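# Move small gear from tester into parts tray

## Task

Lift the small gear out of the tester, set it down inside the parts tray, and open the gripper so it is no longer held.

## Robot and tools

Robot: two 6-joint arms with parallel grippers, left_arm and right_arm. Left and right are only names; left_arm sits on the +y side. Bases in the scene frame: left_arm at (+0.039, +0.345, 0) m, right_arm at (+0.034, -0.329, 0) m, each turned slightly about z. Scene frame: origin on the table top midway between the arms, +x out over the table, +z up. Each gripper's fingers point along its own +z and close along its own y. The reported hand point lies between the finger pads, about 1 cm short of the fingertips.

Command row (used by execute_actions and move): one flat list of 14 numbers covering both arms, even if one arm stays still. The first 7 are left_arm, the next 7 right_arm. Within each arm the order is: elbow, shoulder, wrist pitch, waist, wrist roll, wrist yaw, then gripper opening. The six joint values are absolute target angles in radians, the same numbers the result's Joint positions shows, not offsets. Waist, shoulder and wrist pitch have their signs flipped compared with the URDF. Usable ranges in command numbers: elbow 0 to 3.142, shoulder -3.142 to 0, wrist pitch -1.571 to 1.571, waist -3.054 to 2.618, wrist roll -2.094 to 2.094, wrist yaw -1.571 to 1.571. True ends may sit up to 0.036 rad either way. A target more than 0.036 rad beyond an end (and beyond the current angle) is refused; a target past the real end is clipped there and the result may print "joint sent to its limit". Opening is an absolute value from -1 (closed) to +1 (fully open).

execute_actions(actions): a list of actions; each action is a table of up to 15 rows, one row per 1/30 s control step, so one action lasts 0.5 s. A table with fewer rows repeats its final row for the rest. An empty list just returns the current state and images. Per step, each joint's sent target may run ahead of its measured angle by at most: waist 0.202, shoulder 0.258, elbow 0.238, wrist pitch 0.573, wrist yaw and roll 0.522 rad; and if the targets would shift the gripper over 70 mm from where it is, they are scaled back. So large changes need several actions; an unfinished motion may stall, so command the remainder. To keep a joint still, resend its value from the "Joint targets" line.

move(target, speed, blocking): target is one 14-number row of absolute angles as above. All joints interpolate together, so hands follow curves, not straight lines, and nothing avoids obstacles or the other arm. speed (0.01 to 2 rad/s, default 0.5) caps the joint with the farthest to travel; the motion takes 0.5 to 10 s and is cut off after 10 s. Gripper numbers are applied at the start. Faster moves hit harder, and aiming farther beyond a contact presses harder. blocking=false returns after 0.5 s while motion continues; then use wait(0) to check, or stop, before sending anything else. The result adds a "move:" line: the ending (done, off_target, moving, held, fault), limits=held or limits=none, and each arm's joint farthest from target.

wait(seconds): 0 to 10 s, arms hold their last command; returns early if a running move ends. stop(): brakes a running move (needs room; fingers keep moving). zoom_image(camera, region): camera is cam_head_left, cam_head_right, cam_left_wrist or cam_right_wrist; region is [x0, y0, x1, y1] pixels of that camera's latest image, top-left origin, at most 504 by 504. read_manual(section): only returns licence texts. finished_scene(scene): ends the current scene by its number, irreversibly; do it only after the gear rests in the tray and the gripper has opened.

Results: a state line per arm with hand position (m) and orientation quat_wxyz in the scene frame (less accurate at long reach); Joint positions and Joint velocities per arm in the row's joint order plus finger gap in metres (0.094 fully open); Joint targets (what joints are currently driven toward); grip_measured on the command opening scale (each gripper off by up to about 1 mm); joint torques; step readings, with HELD marking steps where an arm's command was held back; "joint command not followed" when a clearance check altered targets. Images come in order cam_head_left, cam_head_right (504x504), cam_left_wrist, cam_right_wrist (616x616 fisheye); changed calibrations are listed.

Gripping: to hold the gear, command an opening about 0.03 below grip_measured; a smaller gap grips lighter. Thin parts get less force. Parts being held may occasionally get tugged, and loose items pushed.

Avoid: knocking or dropping anything off the table (task fails); letting the arms collide or press each other; dropping the gear, slipping, slamming or shoving hard. Holding loads heats motors: MOTOR HOT appears from 75 °C, at 90 °C the arm halts 10 s, at 100 °C it goes limp and falls (OVER-TEMPERATURE FAULT). Don't hold the gear longer than needed. The robot keeps its last command while you think, and smooth, efficient, quick motion is preferred.

Each tool is called after "Call:" in YAML: its name, and indented under it one key for each argument.

## Session

Call:
execute_actions:
  actions: []

Scene clock: 0.00 s.
left_arm: end_effector_position=(+0.5316, +0.2253, +0.3748) grip_measured=+1.000 end_effector_quat_wxyz=(+0.617, +0.719, +0.210, +0.241) | right_arm: end_effector_position=(+0.1993, -0.1105, +0.2356) grip_measured=+1.000 end_effector_quat_wxyz=(-0.279, +0.921, -0.229, +0.142)
Joint names: [elbow, shoulder, wrist pitch, waist, wrist roll, wrist yaw]
Joint positions: left_arm=[ 1.638 -1.747  0.104 -0.163  1.834  0.953  0.094] | right_arm=[ 1.168 -1.055  1.049 -1.043 -1.716  0.061  0.094]
Joint velocities: left_arm=[ 0.002 -0.012 -0.022  0.002  0.095 -0.007  0.   ] | right_arm=[-0.002 -0.002 -0.022  0.002 -0.066 -0.022  0.   ]
Joint torques (N m, as the arm reports them, + toward a larger Joint positions number): no reading
Joint targets: left_arm=[1.651 -1.734 0.106 -0.163 1.826 0.958] | right_arm=[1.178 -1.048 1.047 -1.043 -1.712 0.056]

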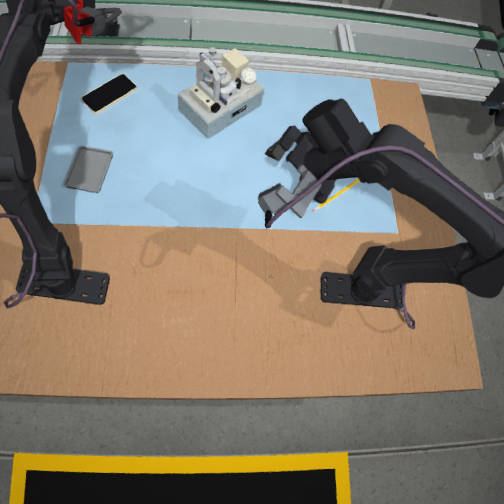

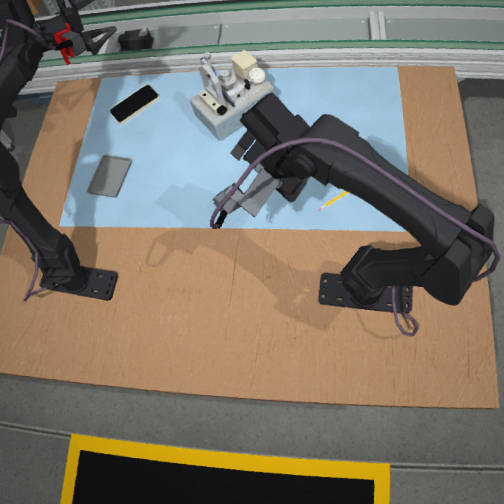

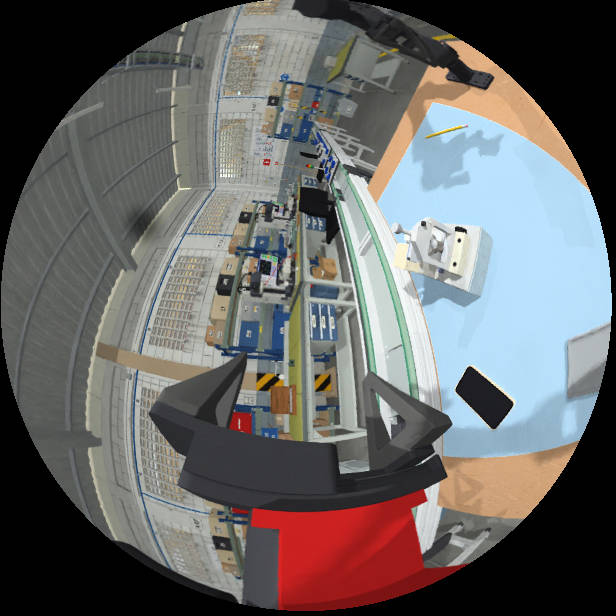

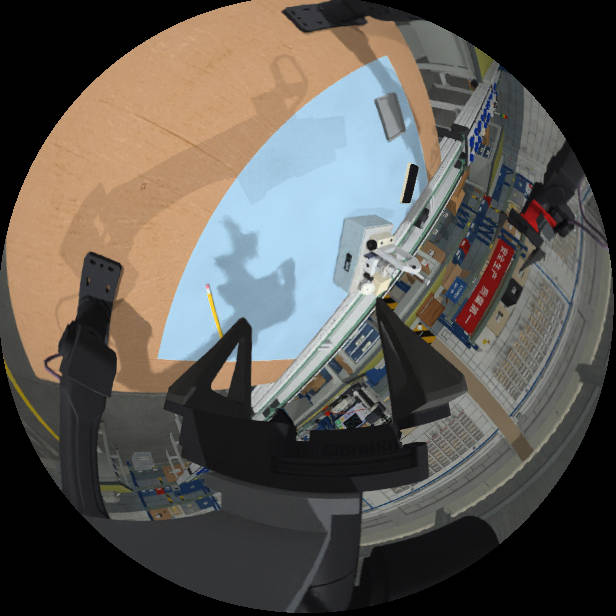

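Call:
zoom_image:
  camera: "cam_head_left"
  region: [165, 35, 285, 145]

Call:
zoom_image:
  camera: "cam_head_right"
  region: [175, 35, 295, 145]

Call:
zoom_image:
  camera: "cam_left_wrist"
  region: [380, 195, 510, 315]

Call:
zoom_image:
  camera: "cam_head_left"
  region: [50, 60, 170, 200]

Region (165, 35, 285, 145) of cam_head_left's 504x504 image, scaled by 4.200, with more detail than that image has; it fills the top 462 rows of this view, and the rest is white.

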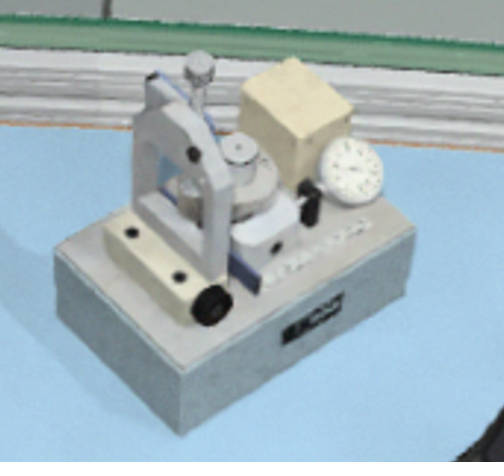

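Region (175, 35, 295, 145) of cam_head_right's 504x504 image, scaled by 4.200, with more detail than that image has; it fills the top 462 rows of this view, and the rest is white.

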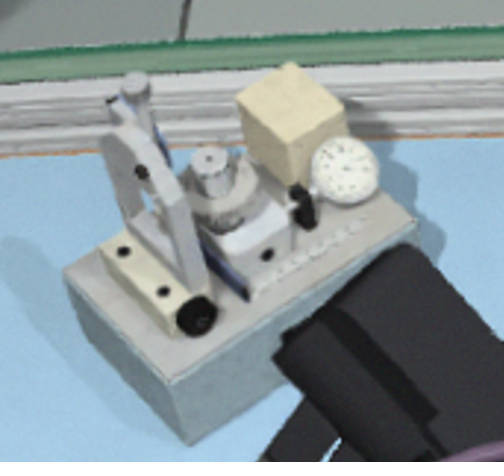

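Region (380, 195, 510, 315) of cam_left_wrist's 616x616 image, scaled by 3.877, with more detail than that image has; it fills the top 465 rows of this view, and the rest is white.

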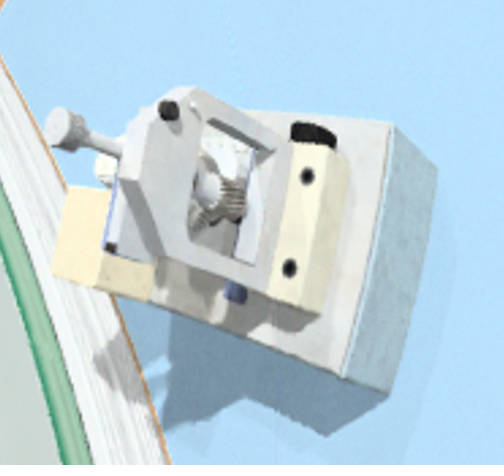

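Region (50, 60, 170, 200) of cam_head_left's 504x504 image, scaled by 3.600, with more detail than that image has; it fills the left 432 columns of this view, and the rest is white.

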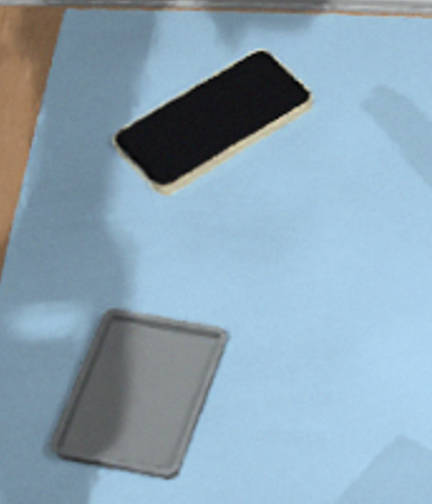

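Call:
move:
  target: [0.567,-1.333,-0.566,0.425,0,0,1, 0.567,-1.30,-0.5,-0.67,0,0,1]
  speed: 0.9

Scene clock: 60.33 s.
left_arm: end_effector_position=(+0.4012, +0.1324, +0.1850) grip_measured=+1.000 end_effector_quat_wxyz=(+0.594, +0.213, +0.759, -0.161) | right_arm: end_effector_position=(+0.3757, -0.0986, +0.1952) grip_measured=+1.000 end_effector_quat_wxyz=(+0.590, -0.230, +0.754, +0.174)
Joint names: [elbow, shoulder, wrist pitch, waist, wrist roll, wrist yaw]
Joint positions: left_arm=[ 0.567 -1.356 -0.545  0.418  0.01   0.007  0.094] | right_arm=[ 0.57  -1.292 -0.477 -0.68  -0.007  0.014  0.094]
Joint velocities: left_arm=[ 0.012 -0.017 -0.007 -0.007 -0.066  0.007  0.   ] | right_arm=[ 0.017 -0.012 -0.037 -0.007 -0.037  0.037  0.   ]
Joint torques (N m, as the arm reports them, + toward a larger Joint positions number): left_arm=[ 5.82  6.   -1.83  0.63 -0.16 -0.05] | right_arm=[ 7.08  2.79 -2.02  0.82  0.02 -0.15]
Joint targets: left_arm=[0.567 -1.333 -0.566 0.425 -0.000 -0.000] | right_arm=[0.567 -1.300 -0.500 -0.670 -0.000 0.000]
move: off_target (left_arm, right_arm); limits=none; left_arm: farthest joint: the shoulder, 0.023 radians from its target (0.414 radians at the start); right_arm: farthest joint: the wrist pitch, 0.023 radians from its target (1.549 radians at the start)
camera_calibration (this result's frames):
cam_left_wrist: T_world_to_cam=[[-0.476734, -0.85262, 0.213922, 0.269285], [-0.623571, 0.156488, -0.765944, 0.422815], [0.619583, -0.498548, -0.606273, 0.0534891], [0, 0, 0, 1]] pos_world=[0.358892, 0.190099, 0.298676]
cam_right_wrist: T_world_to_cam=[[0.499175, -0.833197, -0.237924, -0.225349], [-0.821858, -0.36826, -0.434666, 0.375337], [0.274544, 0.412514, -0.868595, 0.226638], [0, 0, 0, 1]] pos_world=[0.35874, -0.14303, 0.306387]

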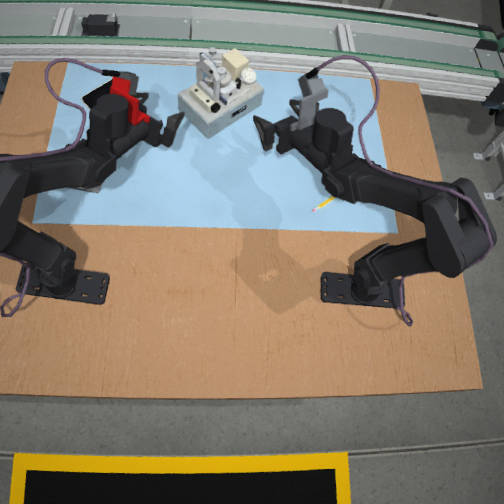

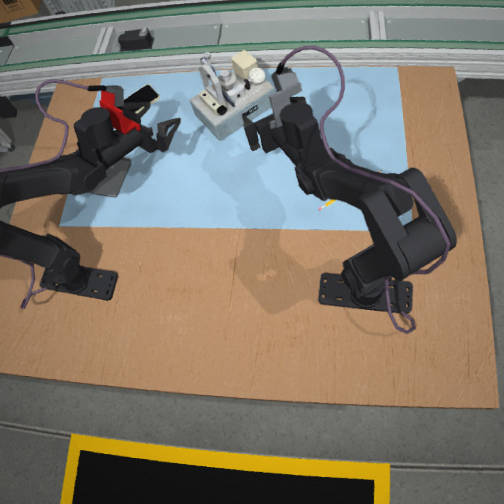

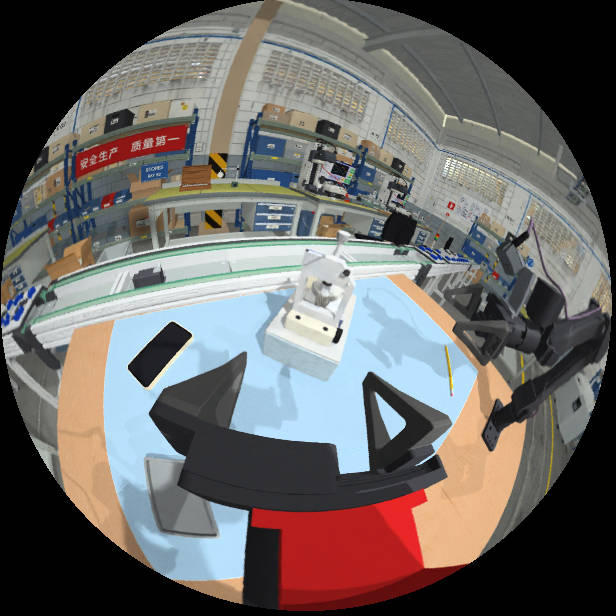

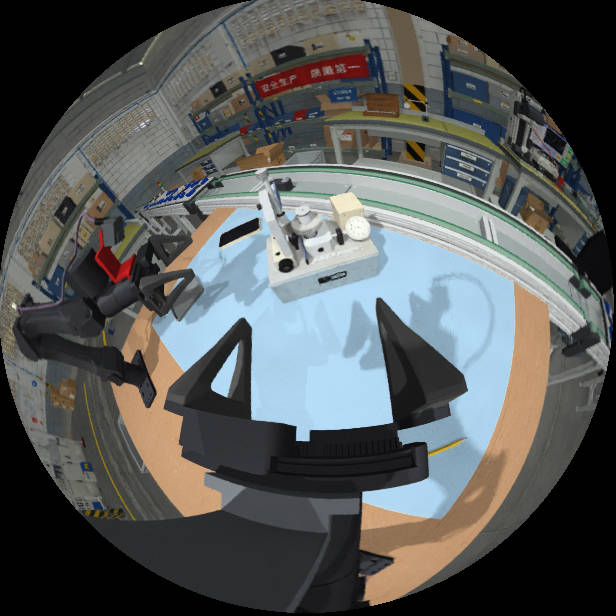

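Call:
zoom_image:
  camera: "cam_left_wrist"
  region: [255, 220, 375, 385]

Call:
zoom_image:
  camera: "cam_right_wrist"
  region: [245, 160, 390, 305]

Region (255, 220, 375, 385) of cam_left_wrist's 616x616 image, scaled by 3.055, with more detail than that image has; it fills the left 367 columns of this view, and the rest is white.

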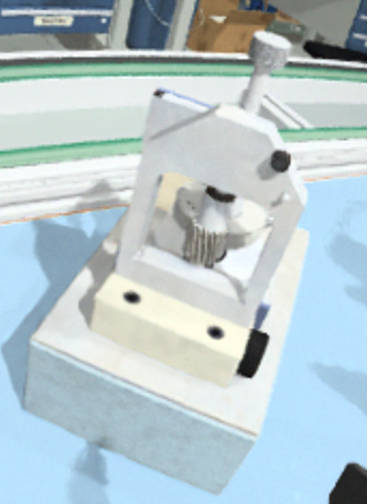

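Region (245, 160, 390, 305) of cam_right_wrist's 616x616 image, scaled by 3.476, with more detail than that image has.

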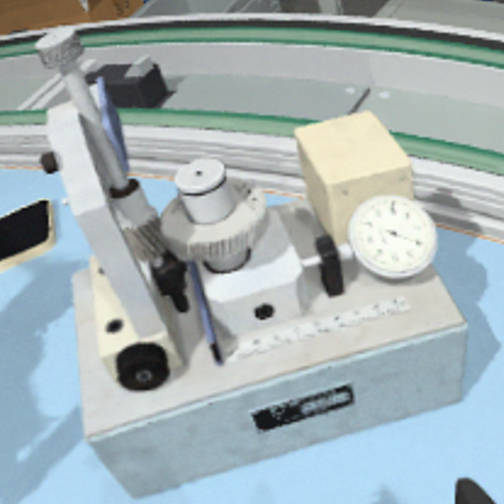

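Call:
move:
  target: [0.80,-1.70,-0.68,0.275,0.12,0.448,-0.2, 1.348,-1.675,0.04,-0.74,0,0,0.2]
  speed: 0.6

Scene clock: 128.63 s.
left_arm: end_effector_position=(+0.4459, +0.0948, +0.1587) grip_measured=-0.199 end_effector_quat_wxyz=(+0.560, +0.320, +0.720, -0.256) | right_arm: end_effector_position=(+0.4562, -0.0125, +0.2629) grip_measured=+0.202 end_effector_quat_wxyz=(+0.535, -0.261, +0.785, +0.172)
Joint names: [elbow, shoulder, wrist pitch, waist, wrist roll, wrist yaw]
Joint positions: left_arm=[ 0.771 -1.699 -0.659  0.282  0.106  0.439  0.038] | right_arm=[ 1.321 -1.668  0.03  -0.73  -0.006  0.012  0.056]
Joint velocities: left_arm=[ 0.017  0.002 -0.007  0.017 -0.037  0.095 -0.001] | right_arm=[-0.022  0.002 -0.007 -0.007 -0.022 -0.037 -0.001]
Joint torques (N m, as the arm reports them, + toward a larger Joint positions number): left_arm=[ 7.63  6.49 -1.76 -0.61  0.15  0.19] | right_arm=[10.36  6.74 -1.68 -0.88  0.07 -0.13]
Joint targets: left_arm=[0.800 -1.700 -0.680 0.275 0.120 0.448] | right_arm=[1.348 -1.675 0.040 -0.740 0.000 -0.000]
move: off_target (left_arm, right_arm); limits=none; left_arm: farthest joint: the elbow, 0.029 radians from its target (0.233 radians at the start); right_arm: farthest joint: the elbow, 0.027 radians from its target (0.778 radians at the start)
camera_calibration (this result's frames):
cam_left_wrist: T_world_to_cam=[[-0.708081, -0.66689, 0.23212, 0.346876], [-0.557882, 0.326814, -0.762864, 0.390489], [0.432886, -0.669665, -0.603456, 0.0900792], [0, 0, 0, 1]] pos_world=[0.424469, 0.164034, 0.271732]
cam_right_wrist: T_world_to_cam=[[0.515402, -0.82556, -0.229807, -0.187076], [-0.842167, -0.438366, -0.313992, 0.479317], [0.15848, 0.355367, -0.921194, 0.293862], [0, 0, 0, 1]] pos_world=[0.453513, -0.0487551, 0.378214]

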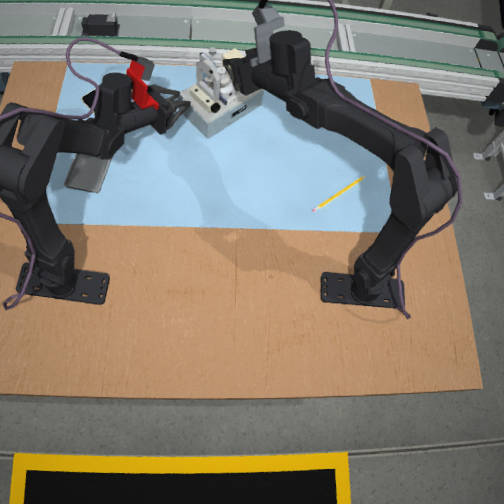

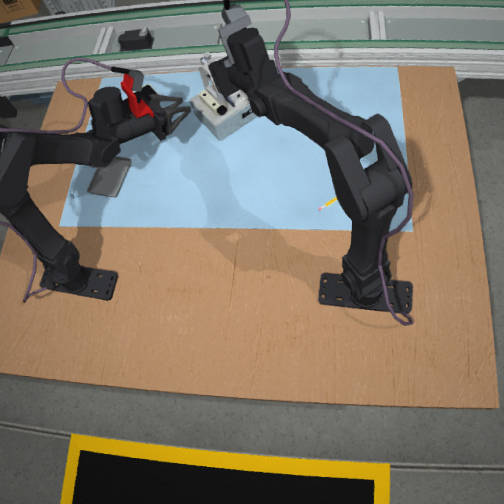

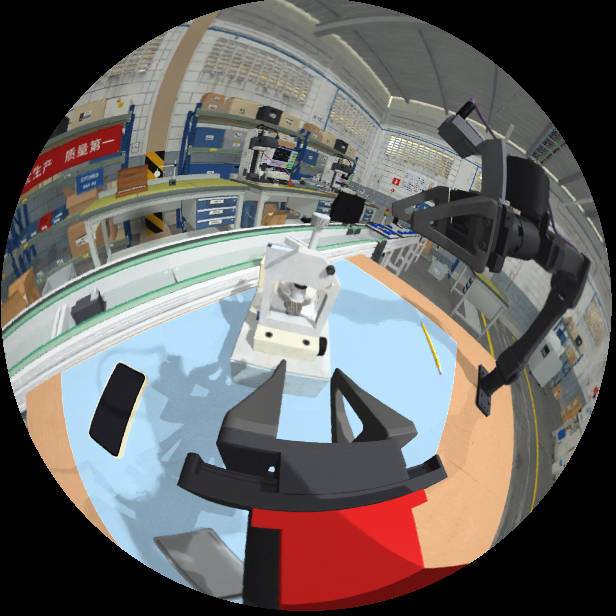

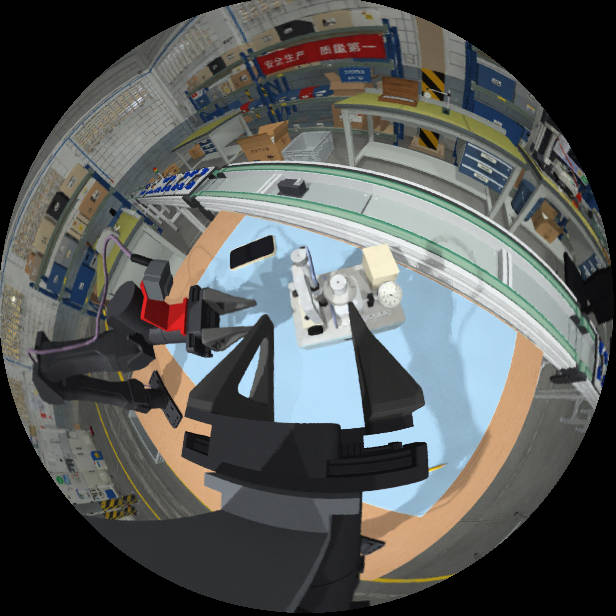

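Call:
zoom_image:
  camera: "cam_left_wrist"
  region: [220, 200, 360, 400]

Call:
zoom_image:
  camera: "cam_right_wrist"
  region: [270, 230, 410, 360]

Region (220, 200, 360, 400) of cam_left_wrist's 616x616 image, scaled by 2.520, with more detail than that image has; it fills the left 353 columns of this view, and the rest is white.

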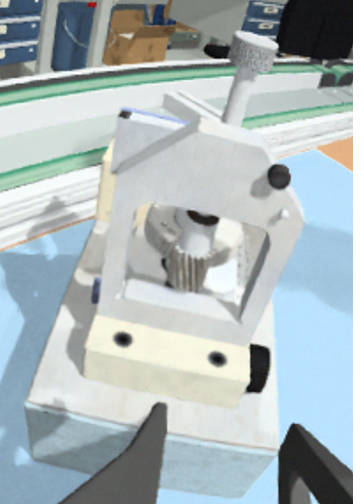

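Region (270, 230, 410, 360) of cam_right_wrist's 616x616 image, scaled by 3.600, with more detail than that image has; it fills the top 468 rows of this view, and the rest is white.

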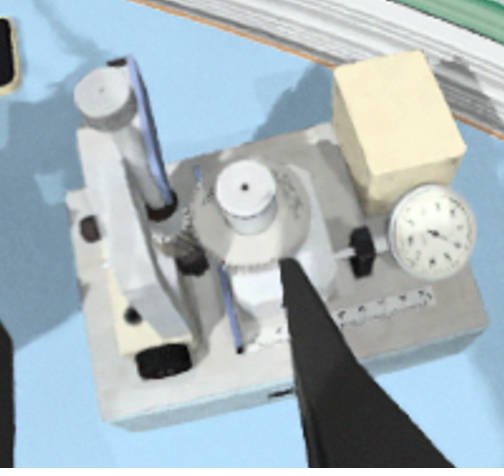

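Call:
move:
  target: [0.80,-1.70,-0.68,0.275,0.12,0.448,-0.2, 1.95,-2.10,0.41,-0.755,0,0,0.2]
  speed: 0.3

Call:
zoom_image:
  camera: "cam_left_wrist"
  region: [230, 150, 430, 350]

Call:
zoom_image:
  camera: "cam_right_wrist"
  region: [220, 250, 400, 430]

Scene clock: 177.00 s.
left_arm: end_effector_position=(+0.4458, +0.0947, +0.1587) grip_measured=-0.199 end_effector_quat_wxyz=(+0.560, +0.320, +0.719, -0.257) | right_arm: end_effector_position=(+0.5190, +0.0461, +0.2253) grip_measured=+0.202 end_effector_quat_wxyz=(+0.452, -0.285, +0.832, +0.148)
Joint names: [elbow, shoulder, wrist pitch, waist, wrist roll, wrist yaw]
Joint positions: left_arm=[ 0.771 -1.699 -0.659  0.282  0.106  0.44   0.038] | right_arm=[ 1.92  -2.101  0.399 -0.745 -0.006  0.012  0.056]
Joint velocities: left_arm=[ 0.017 -0.002  0.051 -0.007  0.007  0.037  0.   ] | right_arm=[-0.007  0.002  0.007 -0.007  0.022 -0.007 -0.   ]
Joint torques (N m, as the arm reports them, + toward a larger Joint positions number): left_arm=[ 7.64  6.42 -1.77 -0.61  0.1   0.16] | right_arm=[10.53 10.82 -1.57 -0.88  0.06 -0.11]
Joint targets: left_arm=[0.800 -1.700 -0.680 0.275 0.120 0.448] | right_arm=[1.950 -2.100 0.410 -0.755 0.000 0.000]
move: off_target (left_arm, right_arm); limits=none; left_arm: farthest joint: the elbow, 0.029 radians from its target (0.029 radians at the start); right_arm: farthest joint: the elbow, 0.030 radians from its target (0.629 radians at the start)
camera_calibration (this result's frames):
cam_left_wrist: T_world_to_cam=[[-0.708553, -0.666325, 0.2323, 0.346869], [-0.557701, 0.327081, -0.762881, 0.390373], [0.432346, -0.670096, -0.603364, 0.0903365], [0, 0, 0, 1]] pos_world=[0.42443, 0.163978, 0.271736]
cam_right_wrist: T_world_to_cam=[[0.492397, -0.84513, -0.208085, -0.171725], [-0.87037, -0.477856, -0.118785, 0.518562], [0.000953532, 0.239601, -0.970871, 0.326697], [0, 0, 0, 1]] pos_world=[0.535586, 0.024391, 0.343044]

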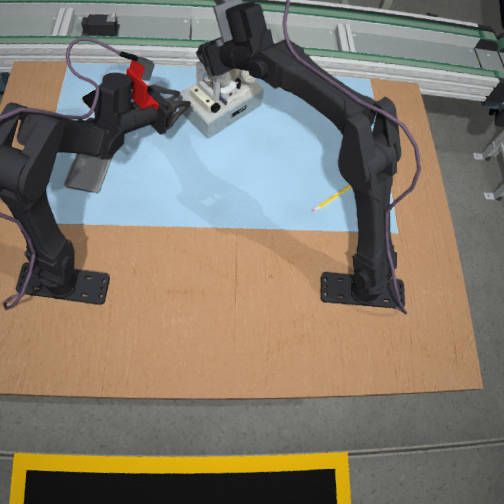

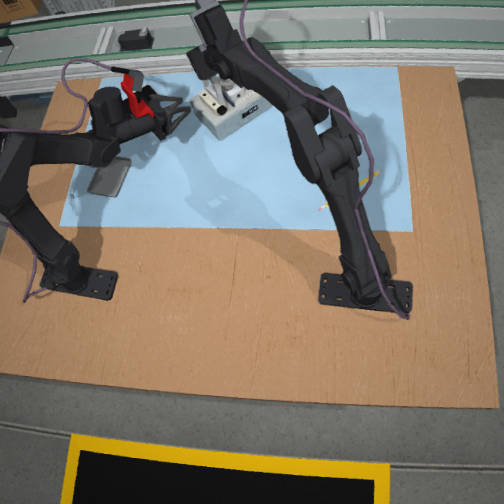

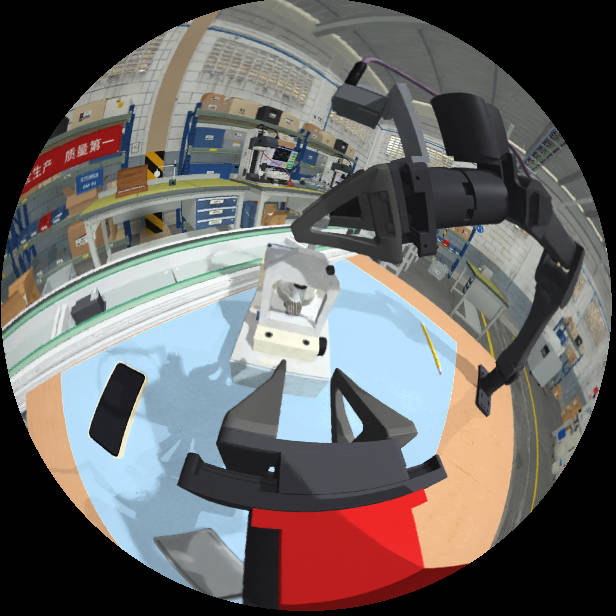

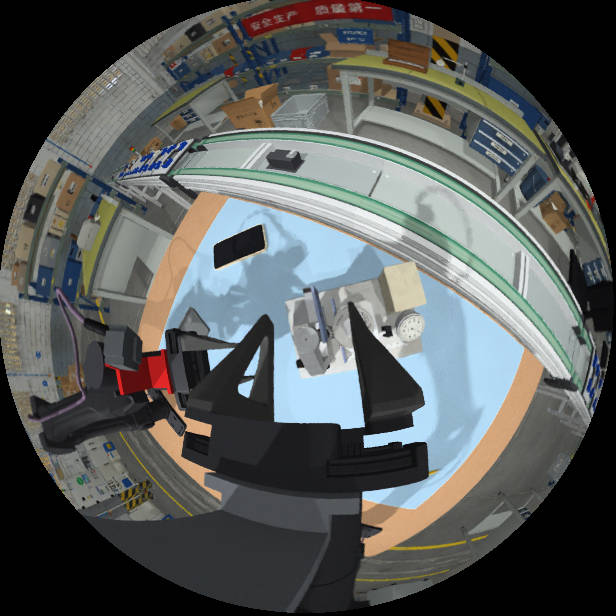

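Region (230, 150, 430, 350) of cam_left_wrist's 616x616 image, scaled by 2.520, with more detail than that image has.

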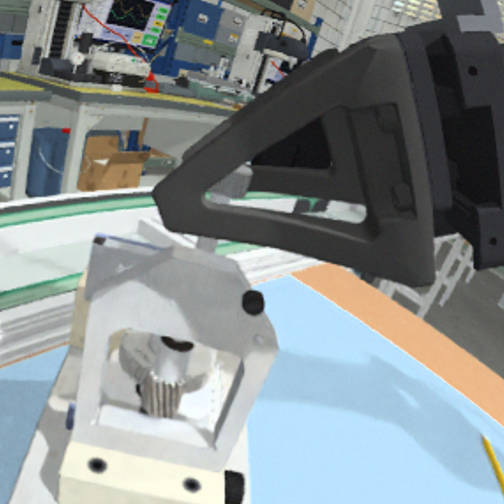

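Region (220, 250, 400, 430) of cam_right_wrist's 616x616 image, scaled by 2.800, with more detail than that image has.

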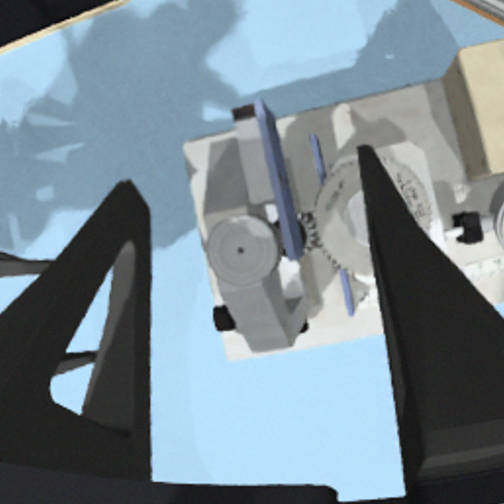

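Call:
move:
  target: [0.80,-1.70,-0.68,0.275,0.12,0.448,-0.2, 1.84,-2.03,0.355,-0.765,0,0,-0.2]
  speed: 0.2

Call:
zoom_image:
  camera: "cam_left_wrist"
  region: [230, 150, 430, 350]

Call:
zoom_image:
  camera: "cam_right_wrist"
  region: [220, 250, 400, 430]

Scene clock: 187.13 s.
left_arm: end_effector_position=(+0.4458, +0.0947, +0.1587) grip_measured=-0.199 end_effector_quat_wxyz=(+0.560, +0.321, +0.719, -0.257) | right_arm: end_effector_position=(+0.5061, +0.0451, +0.2175) grip_measured=-0.198 end_effector_quat_wxyz=(+0.445, -0.291, +0.834, +0.148)
Joint names: [elbow, shoulder, wrist pitch, waist, wrist roll, wrist yaw]
Joint positions: left_arm=[ 0.771 -1.699 -0.659  0.282  0.107  0.44   0.038] | right_arm=[ 1.842 -2.061  0.376 -0.756 -0.006  0.011  0.038]
Joint velocities: left_arm=[ 0.002  0.007  0.022 -0.002 -0.081  0.022 -0.   ] | right_arm=[ 0.007 -0.012 -0.051  0.012  0.022  0.066  0.002]
Joint torques (N m, as the arm reports them, + toward a larger Joint positions number): left_arm=[ 7.66  6.47 -1.78 -0.59  0.1   0.15] | right_arm=[ 7.38 12.77 -1.86 -0.7   0.04 -0.11]
Joint targets: left_arm=[0.800 -1.700 -0.680 0.275 0.120 0.448] | right_arm=[1.840 -2.030 0.355 -0.765 -0.000 -0.000]
move: off_target (left_arm, right_arm); limits=none; left_arm: farthest joint: the elbow, 0.029 radians from its target (0.029 radians at the start); right_arm: farthest joint: the shoulder, 0.031 radians from its target (0.071 radians at the start)
camera_calibration (this result's frames):
cam_left_wrist: T_world_to_cam=[[-0.708678, -0.666317, 0.23194, 0.346982], [-0.557459, 0.327319, -0.762956, 0.390254], [0.432452, -0.669988, -0.603408, 0.0902859], [0, 0, 0, 1]] pos_world=[0.424405, 0.163953, 0.271747]
cam_right_wrist: T_world_to_cam=[[0.500277, -0.840828, -0.206716, -0.172342], [-0.865752, -0.48961, -0.103709, 0.50078], [-0.0140091, 0.230847, -0.972889, 0.32784], [0, 0, 0, 1]] pos_world=[0.524362, 0.0245959, 0.335261]

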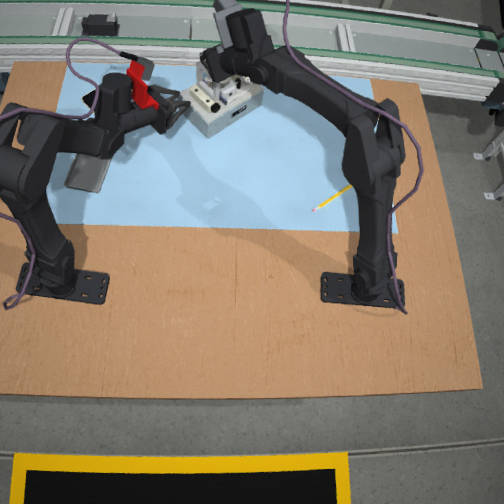

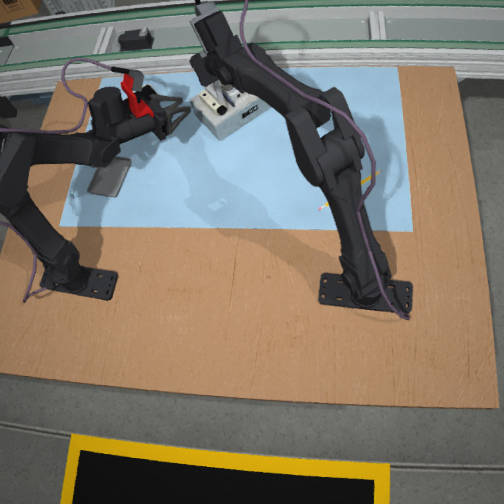

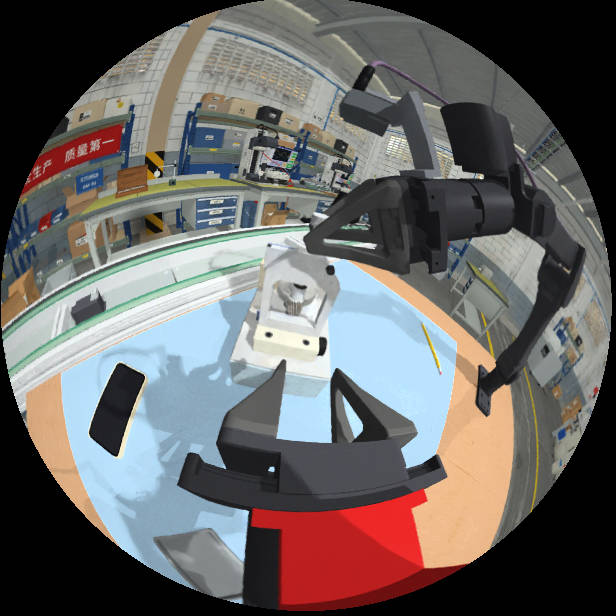

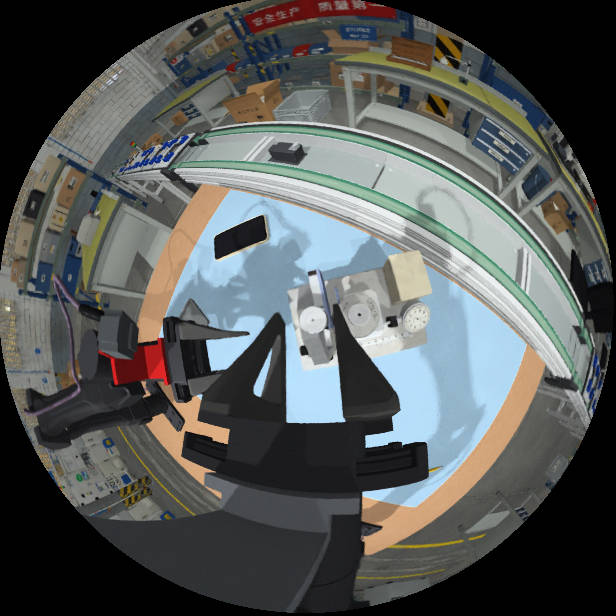

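Region (230, 150, 430, 350) of cam_left_wrist's 616x616 image, scaled by 2.520, with more detail than that image has.

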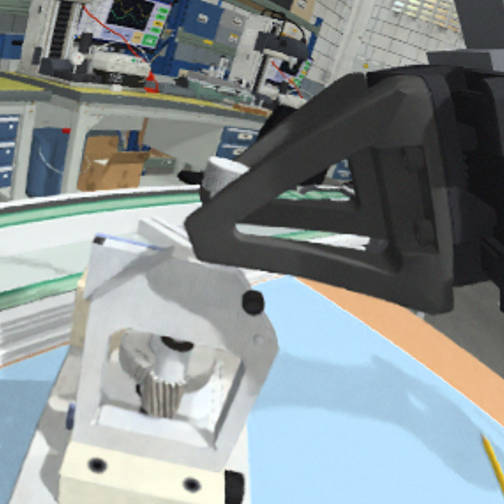

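Region (220, 250, 400, 430) of cam_right_wrist's 616x616 image, scaled by 2.800, with more detail than that image has.

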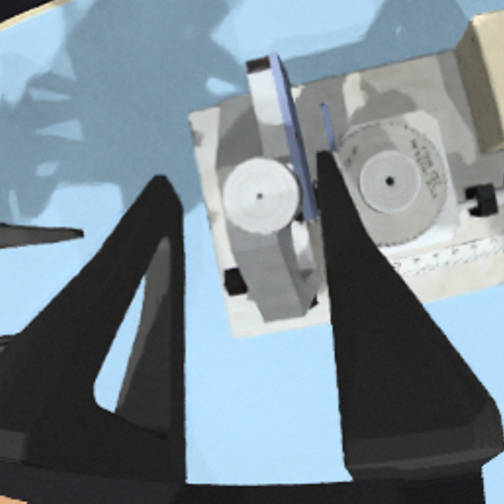

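Call:
move:
  target: [0.80,-1.70,-0.68,0.275,0.12,0.448,-0.2, 1.893,-2.04,0.355,-0.742,0,0,-0.3]
  speed: 0.1

Call:
zoom_image:
  camera: "cam_left_wrist"
  region: [230, 150, 430, 350]

Call:
zoom_image:
  camera: "cam_right_wrist"
  region: [220, 250, 400, 430]

Scene clock: 197.03 s.
left_arm: end_effector_position=(+0.4458, +0.0947, +0.1587) grip_measured=-0.199 end_effector_quat_wxyz=(+0.560, +0.321, +0.719, -0.257) | right_arm: end_effector_position=(+0.5090, +0.0474, +0.2300) grip_measured=-0.298 end_effector_quat_wxyz=(+0.457, -0.288, +0.828, +0.153)
Joint names: [elbow, shoulder, wrist pitch, waist, wrist roll, wrist yaw]
Joint positions: left_arm=[ 0.771 -1.699 -0.659  0.282  0.107  0.44   0.038] | right_arm=[ 1.867 -2.061  0.372 -0.756 -0.006  0.011  0.033]
Joint velocities: left_arm=[-0.012 -0.007  0.022 -0.007  0.081  0.022 -0.   ] | right_arm=[ 0.002 -0.002 -0.022  0.002  0.007  0.007 -0.001]
Joint torques (N m, as the arm reports them, + toward a larger Joint positions number): left_arm=[ 7.64  6.47 -1.78 -0.58  0.1   0.14] | right_arm=[10.35 12.03 -1.86  1.11  0.05 -0.11]
Joint targets: left_arm=[0.800 -1.700 -0.680 0.275 0.120 0.448] | right_arm=[1.893 -2.040 0.355 -0.742 0.000 -0.000]
move: off_target (left_arm, right_arm); limits=none; left_arm: farthest joint: the elbow, 0.029 radians from its target (0.029 radians at the start); right_arm: farthest joint: the elbow, 0.026 radians from its target (0.051 radians at the start)
camera_calibration (this result's frames):
cam_left_wrist: T_world_to_cam=[[-0.708678, -0.666317, 0.23194, 0.346982], [-0.557459, 0.327319, -0.762956, 0.390254], [0.432452, -0.669988, -0.603408, 0.0902859], [0, 0, 0, 1]] pos_world=[0.424405, 0.163953, 0.271747]
cam_right_wrist: T_world_to_cam=[[0.505076, -0.837017, -0.21048, -0.171008], [-0.863035, -0.487452, -0.132518, 0.510948], [0.00832076, 0.248583, -0.968575, 0.326343], [0, 0, 0, 1]] pos_world=[0.524622, 0.0248024, 0.347803]

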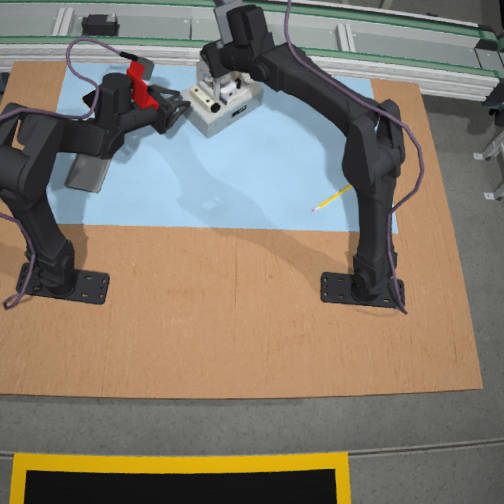

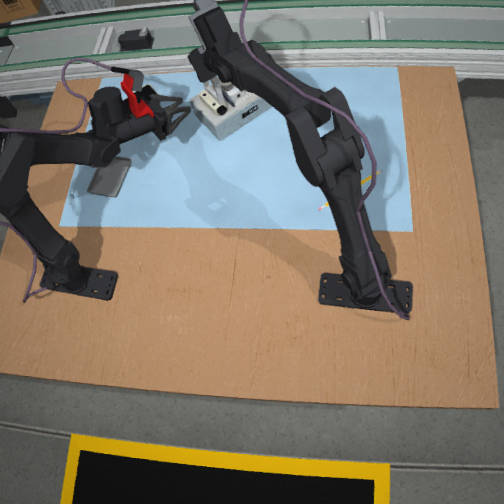

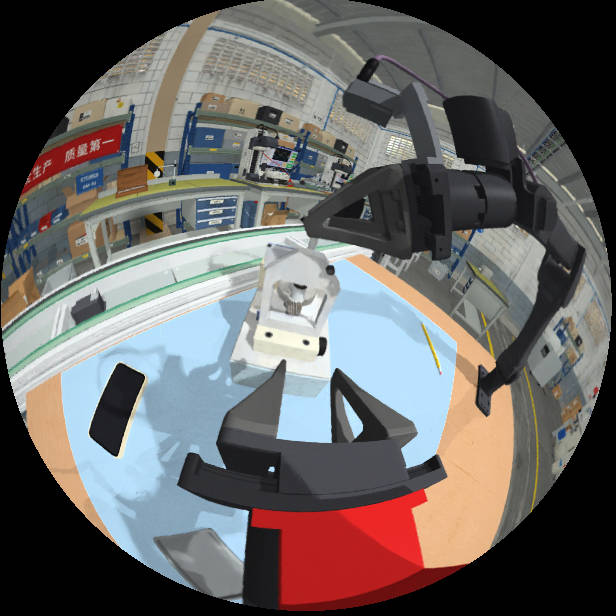

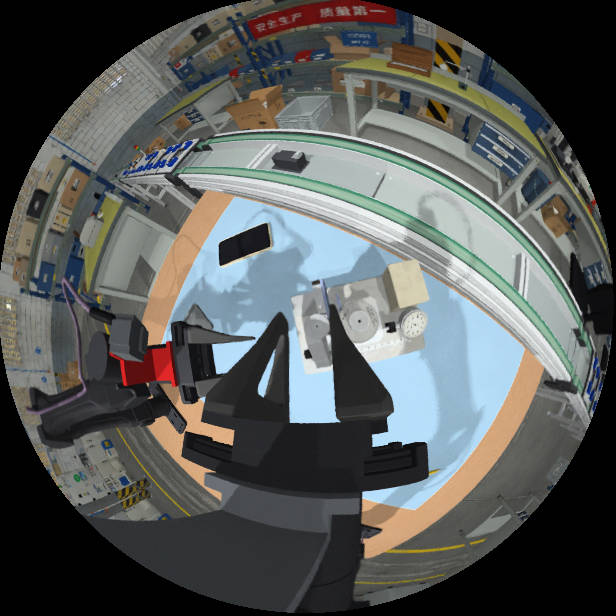

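Region (230, 150, 430, 350) of cam_left_wrist's 616x616 image, scaled by 2.520, with more detail than that image has.

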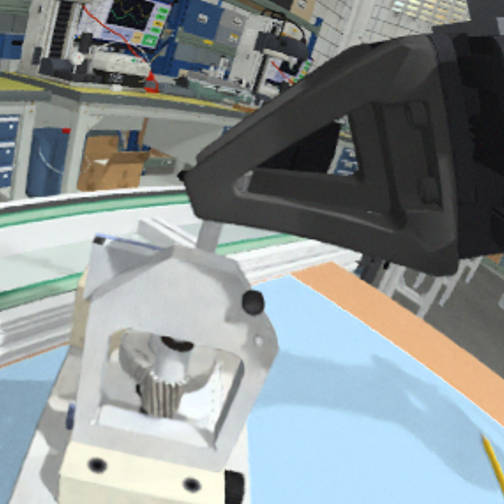

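Region (220, 250, 400, 430) of cam_right_wrist's 616x616 image, scaled by 2.800, with more detail than that image has.

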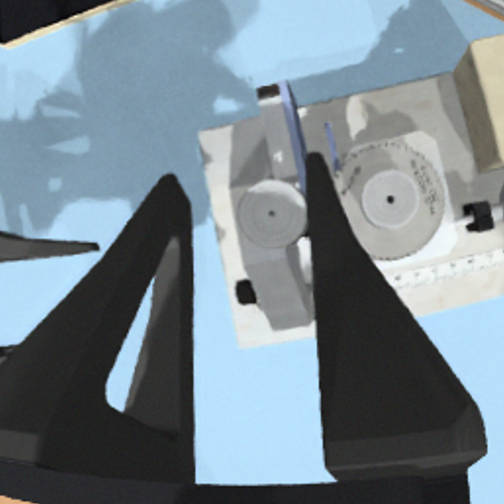

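Call:
execute_actions:
  actions:
    - [[0.80,-1.70,-0.68,0.275,0.12,0.448,-0.2, 1.893,-2.04,0.355,-0.756,0,0.055,-0.3]]
    - [[0.80,-1.70,-0.68,0.275,0.12,0.448,-0.2, 1.893,-2.04,0.355,-0.756,0,0.055,-0.5]]
    - [[0.80,-1.70,-0.68,0.275,0.12,0.448,-0.2, 1.893,-2.04,0.355,-0.756,0,0.055,-0.64]]

Call:
zoom_image:
  camera: "cam_right_wrist"
  region: [220, 250, 400, 430]

Scene clock: 204.23 s.
left_arm: end_effector_position=(+0.4458, +0.0947, +0.1587) grip_measured=-0.199 end_effector_quat_wxyz=(+0.560, +0.321, +0.719, -0.257) | right_arm: end_effector_position=(+0.5131, +0.0421, +0.2302) grip_measured=-0.638 end_effector_quat_wxyz=(+0.462, -0.280, +0.830, +0.137)
Joint names: [elbow, shoulder, wrist pitch, waist, wrist roll, wrist yaw]
Joint positions: left_arm=[ 0.771 -1.699 -0.659  0.282  0.107  0.44   0.038] | right_arm=[ 1.867 -2.061  0.372 -0.756 -0.006  0.049  0.017]
Joint velocities: left_arm=[-0.027  0.012 -0.051  0.007 -0.11   0.007  0.   ] | right_arm=[-0.002  0.012  0.022  0.002 -0.066  0.051 -0.   ]
Joint torques (N m, as the arm reports them, + toward a larger Joint positions number): left_arm=[ 7.65  6.46 -1.78 -0.63  0.1   0.15] | right_arm=[10.12 11.99 -1.87 -0.23  0.04  0.09]
Joint targets: left_arm=[0.800 -1.700 -0.680 0.275 0.120 0.448] | right_arm=[1.893 -2.040 0.355 -0.756 -0.000 0.055]
Step readings (joint positions; steps 1 to 15: 1st action; 16 to 30: 2nd action; 31 to 45: 3rd action):
0: left_arm=[0.771 -1.699 -0.659 0.282 0.107 0.440] | right_arm=[1.867 -2.061 0.372 -0.756 -0.006 0.011]
1: left_arm=[0.771 -1.699 -0.659 0.282 0.107 0.440] | right_arm=[1.867 -2.061 0.372 -0.756 -0.006 0.015]
2: left_arm=[0.771 -1.699 -0.659 0.282 0.107 0.440] | right_arm=[1.867 -2.061 0.372 -0.756 -0.006 0.020]
4: left_arm=[0.771 -1.699 -0.659 0.282 0.107 0.440] | right_arm=[1.867 -2.061 0.372 -0.756 -0.006 0.028]
8: left_arm=[0.771 -1.699 -0.659 0.282 0.107 0.440] | right_arm=[1.867 -2.061 0.372 -0.756 -0.006 0.035]
15: left_arm=[0.771 -1.699 -0.659 0.282 0.107 0.440] | right_arm=[1.867 -2.061 0.372 -0.756 -0.006 0.039]
16: left_arm=[0.771 -1.699 -0.659 0.282 0.107 0.440] | right_arm=[1.867 -2.061 0.372 -0.756 -0.006 0.039]
17: left_arm=[0.771 -1.699 -0.659 0.282 0.107 0.440] | right_arm=[1.867 -2.061 0.372 -0.756 -0.006 0.039]
19: left_arm=[0.771 -1.699 -0.659 0.282 0.107 0.440] | right_arm=[1.867 -2.061 0.372 -0.756 -0.006 0.039]
23: left_arm=[0.771 -1.699 -0.659 0.282 0.107 0.440] | right_arm=[1.867 -2.061 0.372 -0.756 -0.006 0.040]
30: left_arm=[0.771 -1.699 -0.659 0.282 0.107 0.440] | right_arm=[1.867 -2.061 0.372 -0.756 -0.006 0.040]
31: left_arm=[0.771 -1.699 -0.659 0.282 0.107 0.440] | right_arm=[1.867 -2.061 0.372 -0.756 -0.006 0.040]
32: left_arm=[0.771 -1.699 -0.659 0.282 0.107 0.440] | right_arm=[1.867 -2.061 0.372 -0.756 -0.006 0.045]
34: left_arm=[0.771 -1.699 -0.659 0.282 0.107 0.440] | right_arm=[1.867 -2.061 0.372 -0.756 -0.006 0.049]
38: left_arm=[0.771 -1.699 -0.659 0.282 0.107 0.440] | right_arm=[1.867 -2.061 0.372 -0.756 -0.006 0.049]
45: Joint positions above
camera_calibration (this result's frames):
cam_left_wrist: T_world_to_cam=[[-0.708678, -0.666317, 0.23194, 0.346982], [-0.557459, 0.327319, -0.762956, 0.390254], [0.432452, -0.669988, -0.603408, 0.0902859], [0, 0, 0, 1]] pos_world=[0.424405, 0.163953, 0.271747]
cam_right_wrist: T_world_to_cam=[[0.480614, -0.855913, -0.190852, -0.168701], [-0.876479, -0.461849, -0.135945, 0.518447], [0.0282123, 0.232614, -0.97216, 0.319041], [0, 0, 0, 1]] pos_world=[0.526487, 0.0208368, 0.348442]

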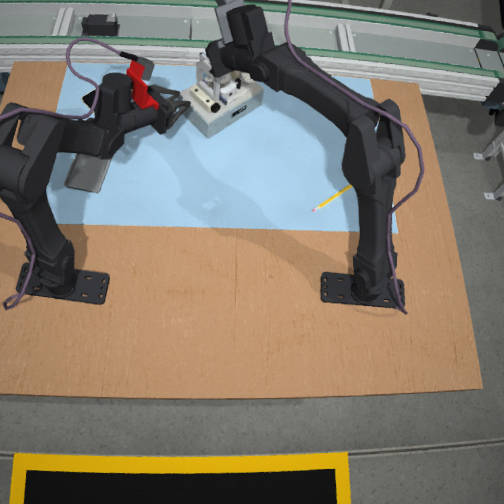

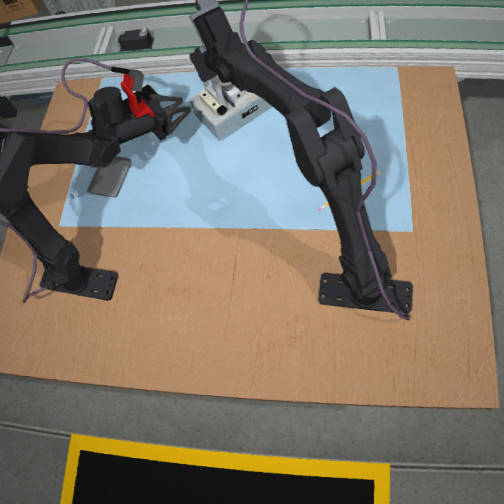

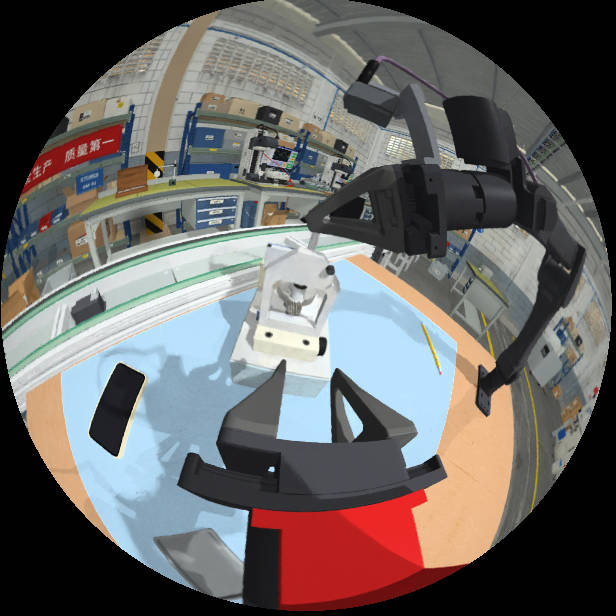

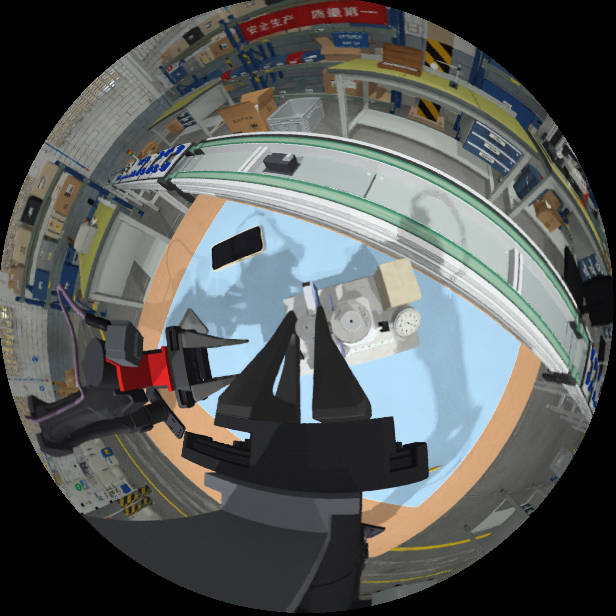

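Region (220, 250, 400, 430) of cam_right_wrist's 616x616 image, scaled by 2.800, with more detail than that image has.

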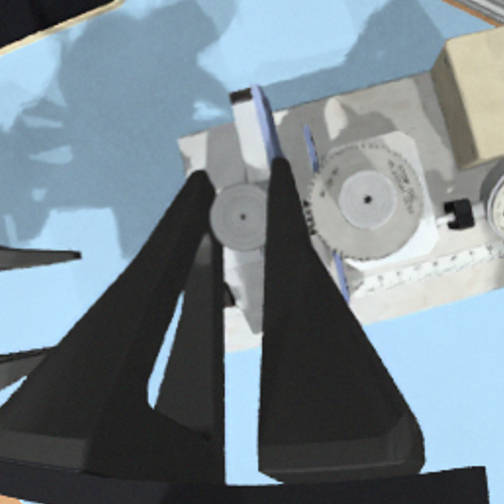

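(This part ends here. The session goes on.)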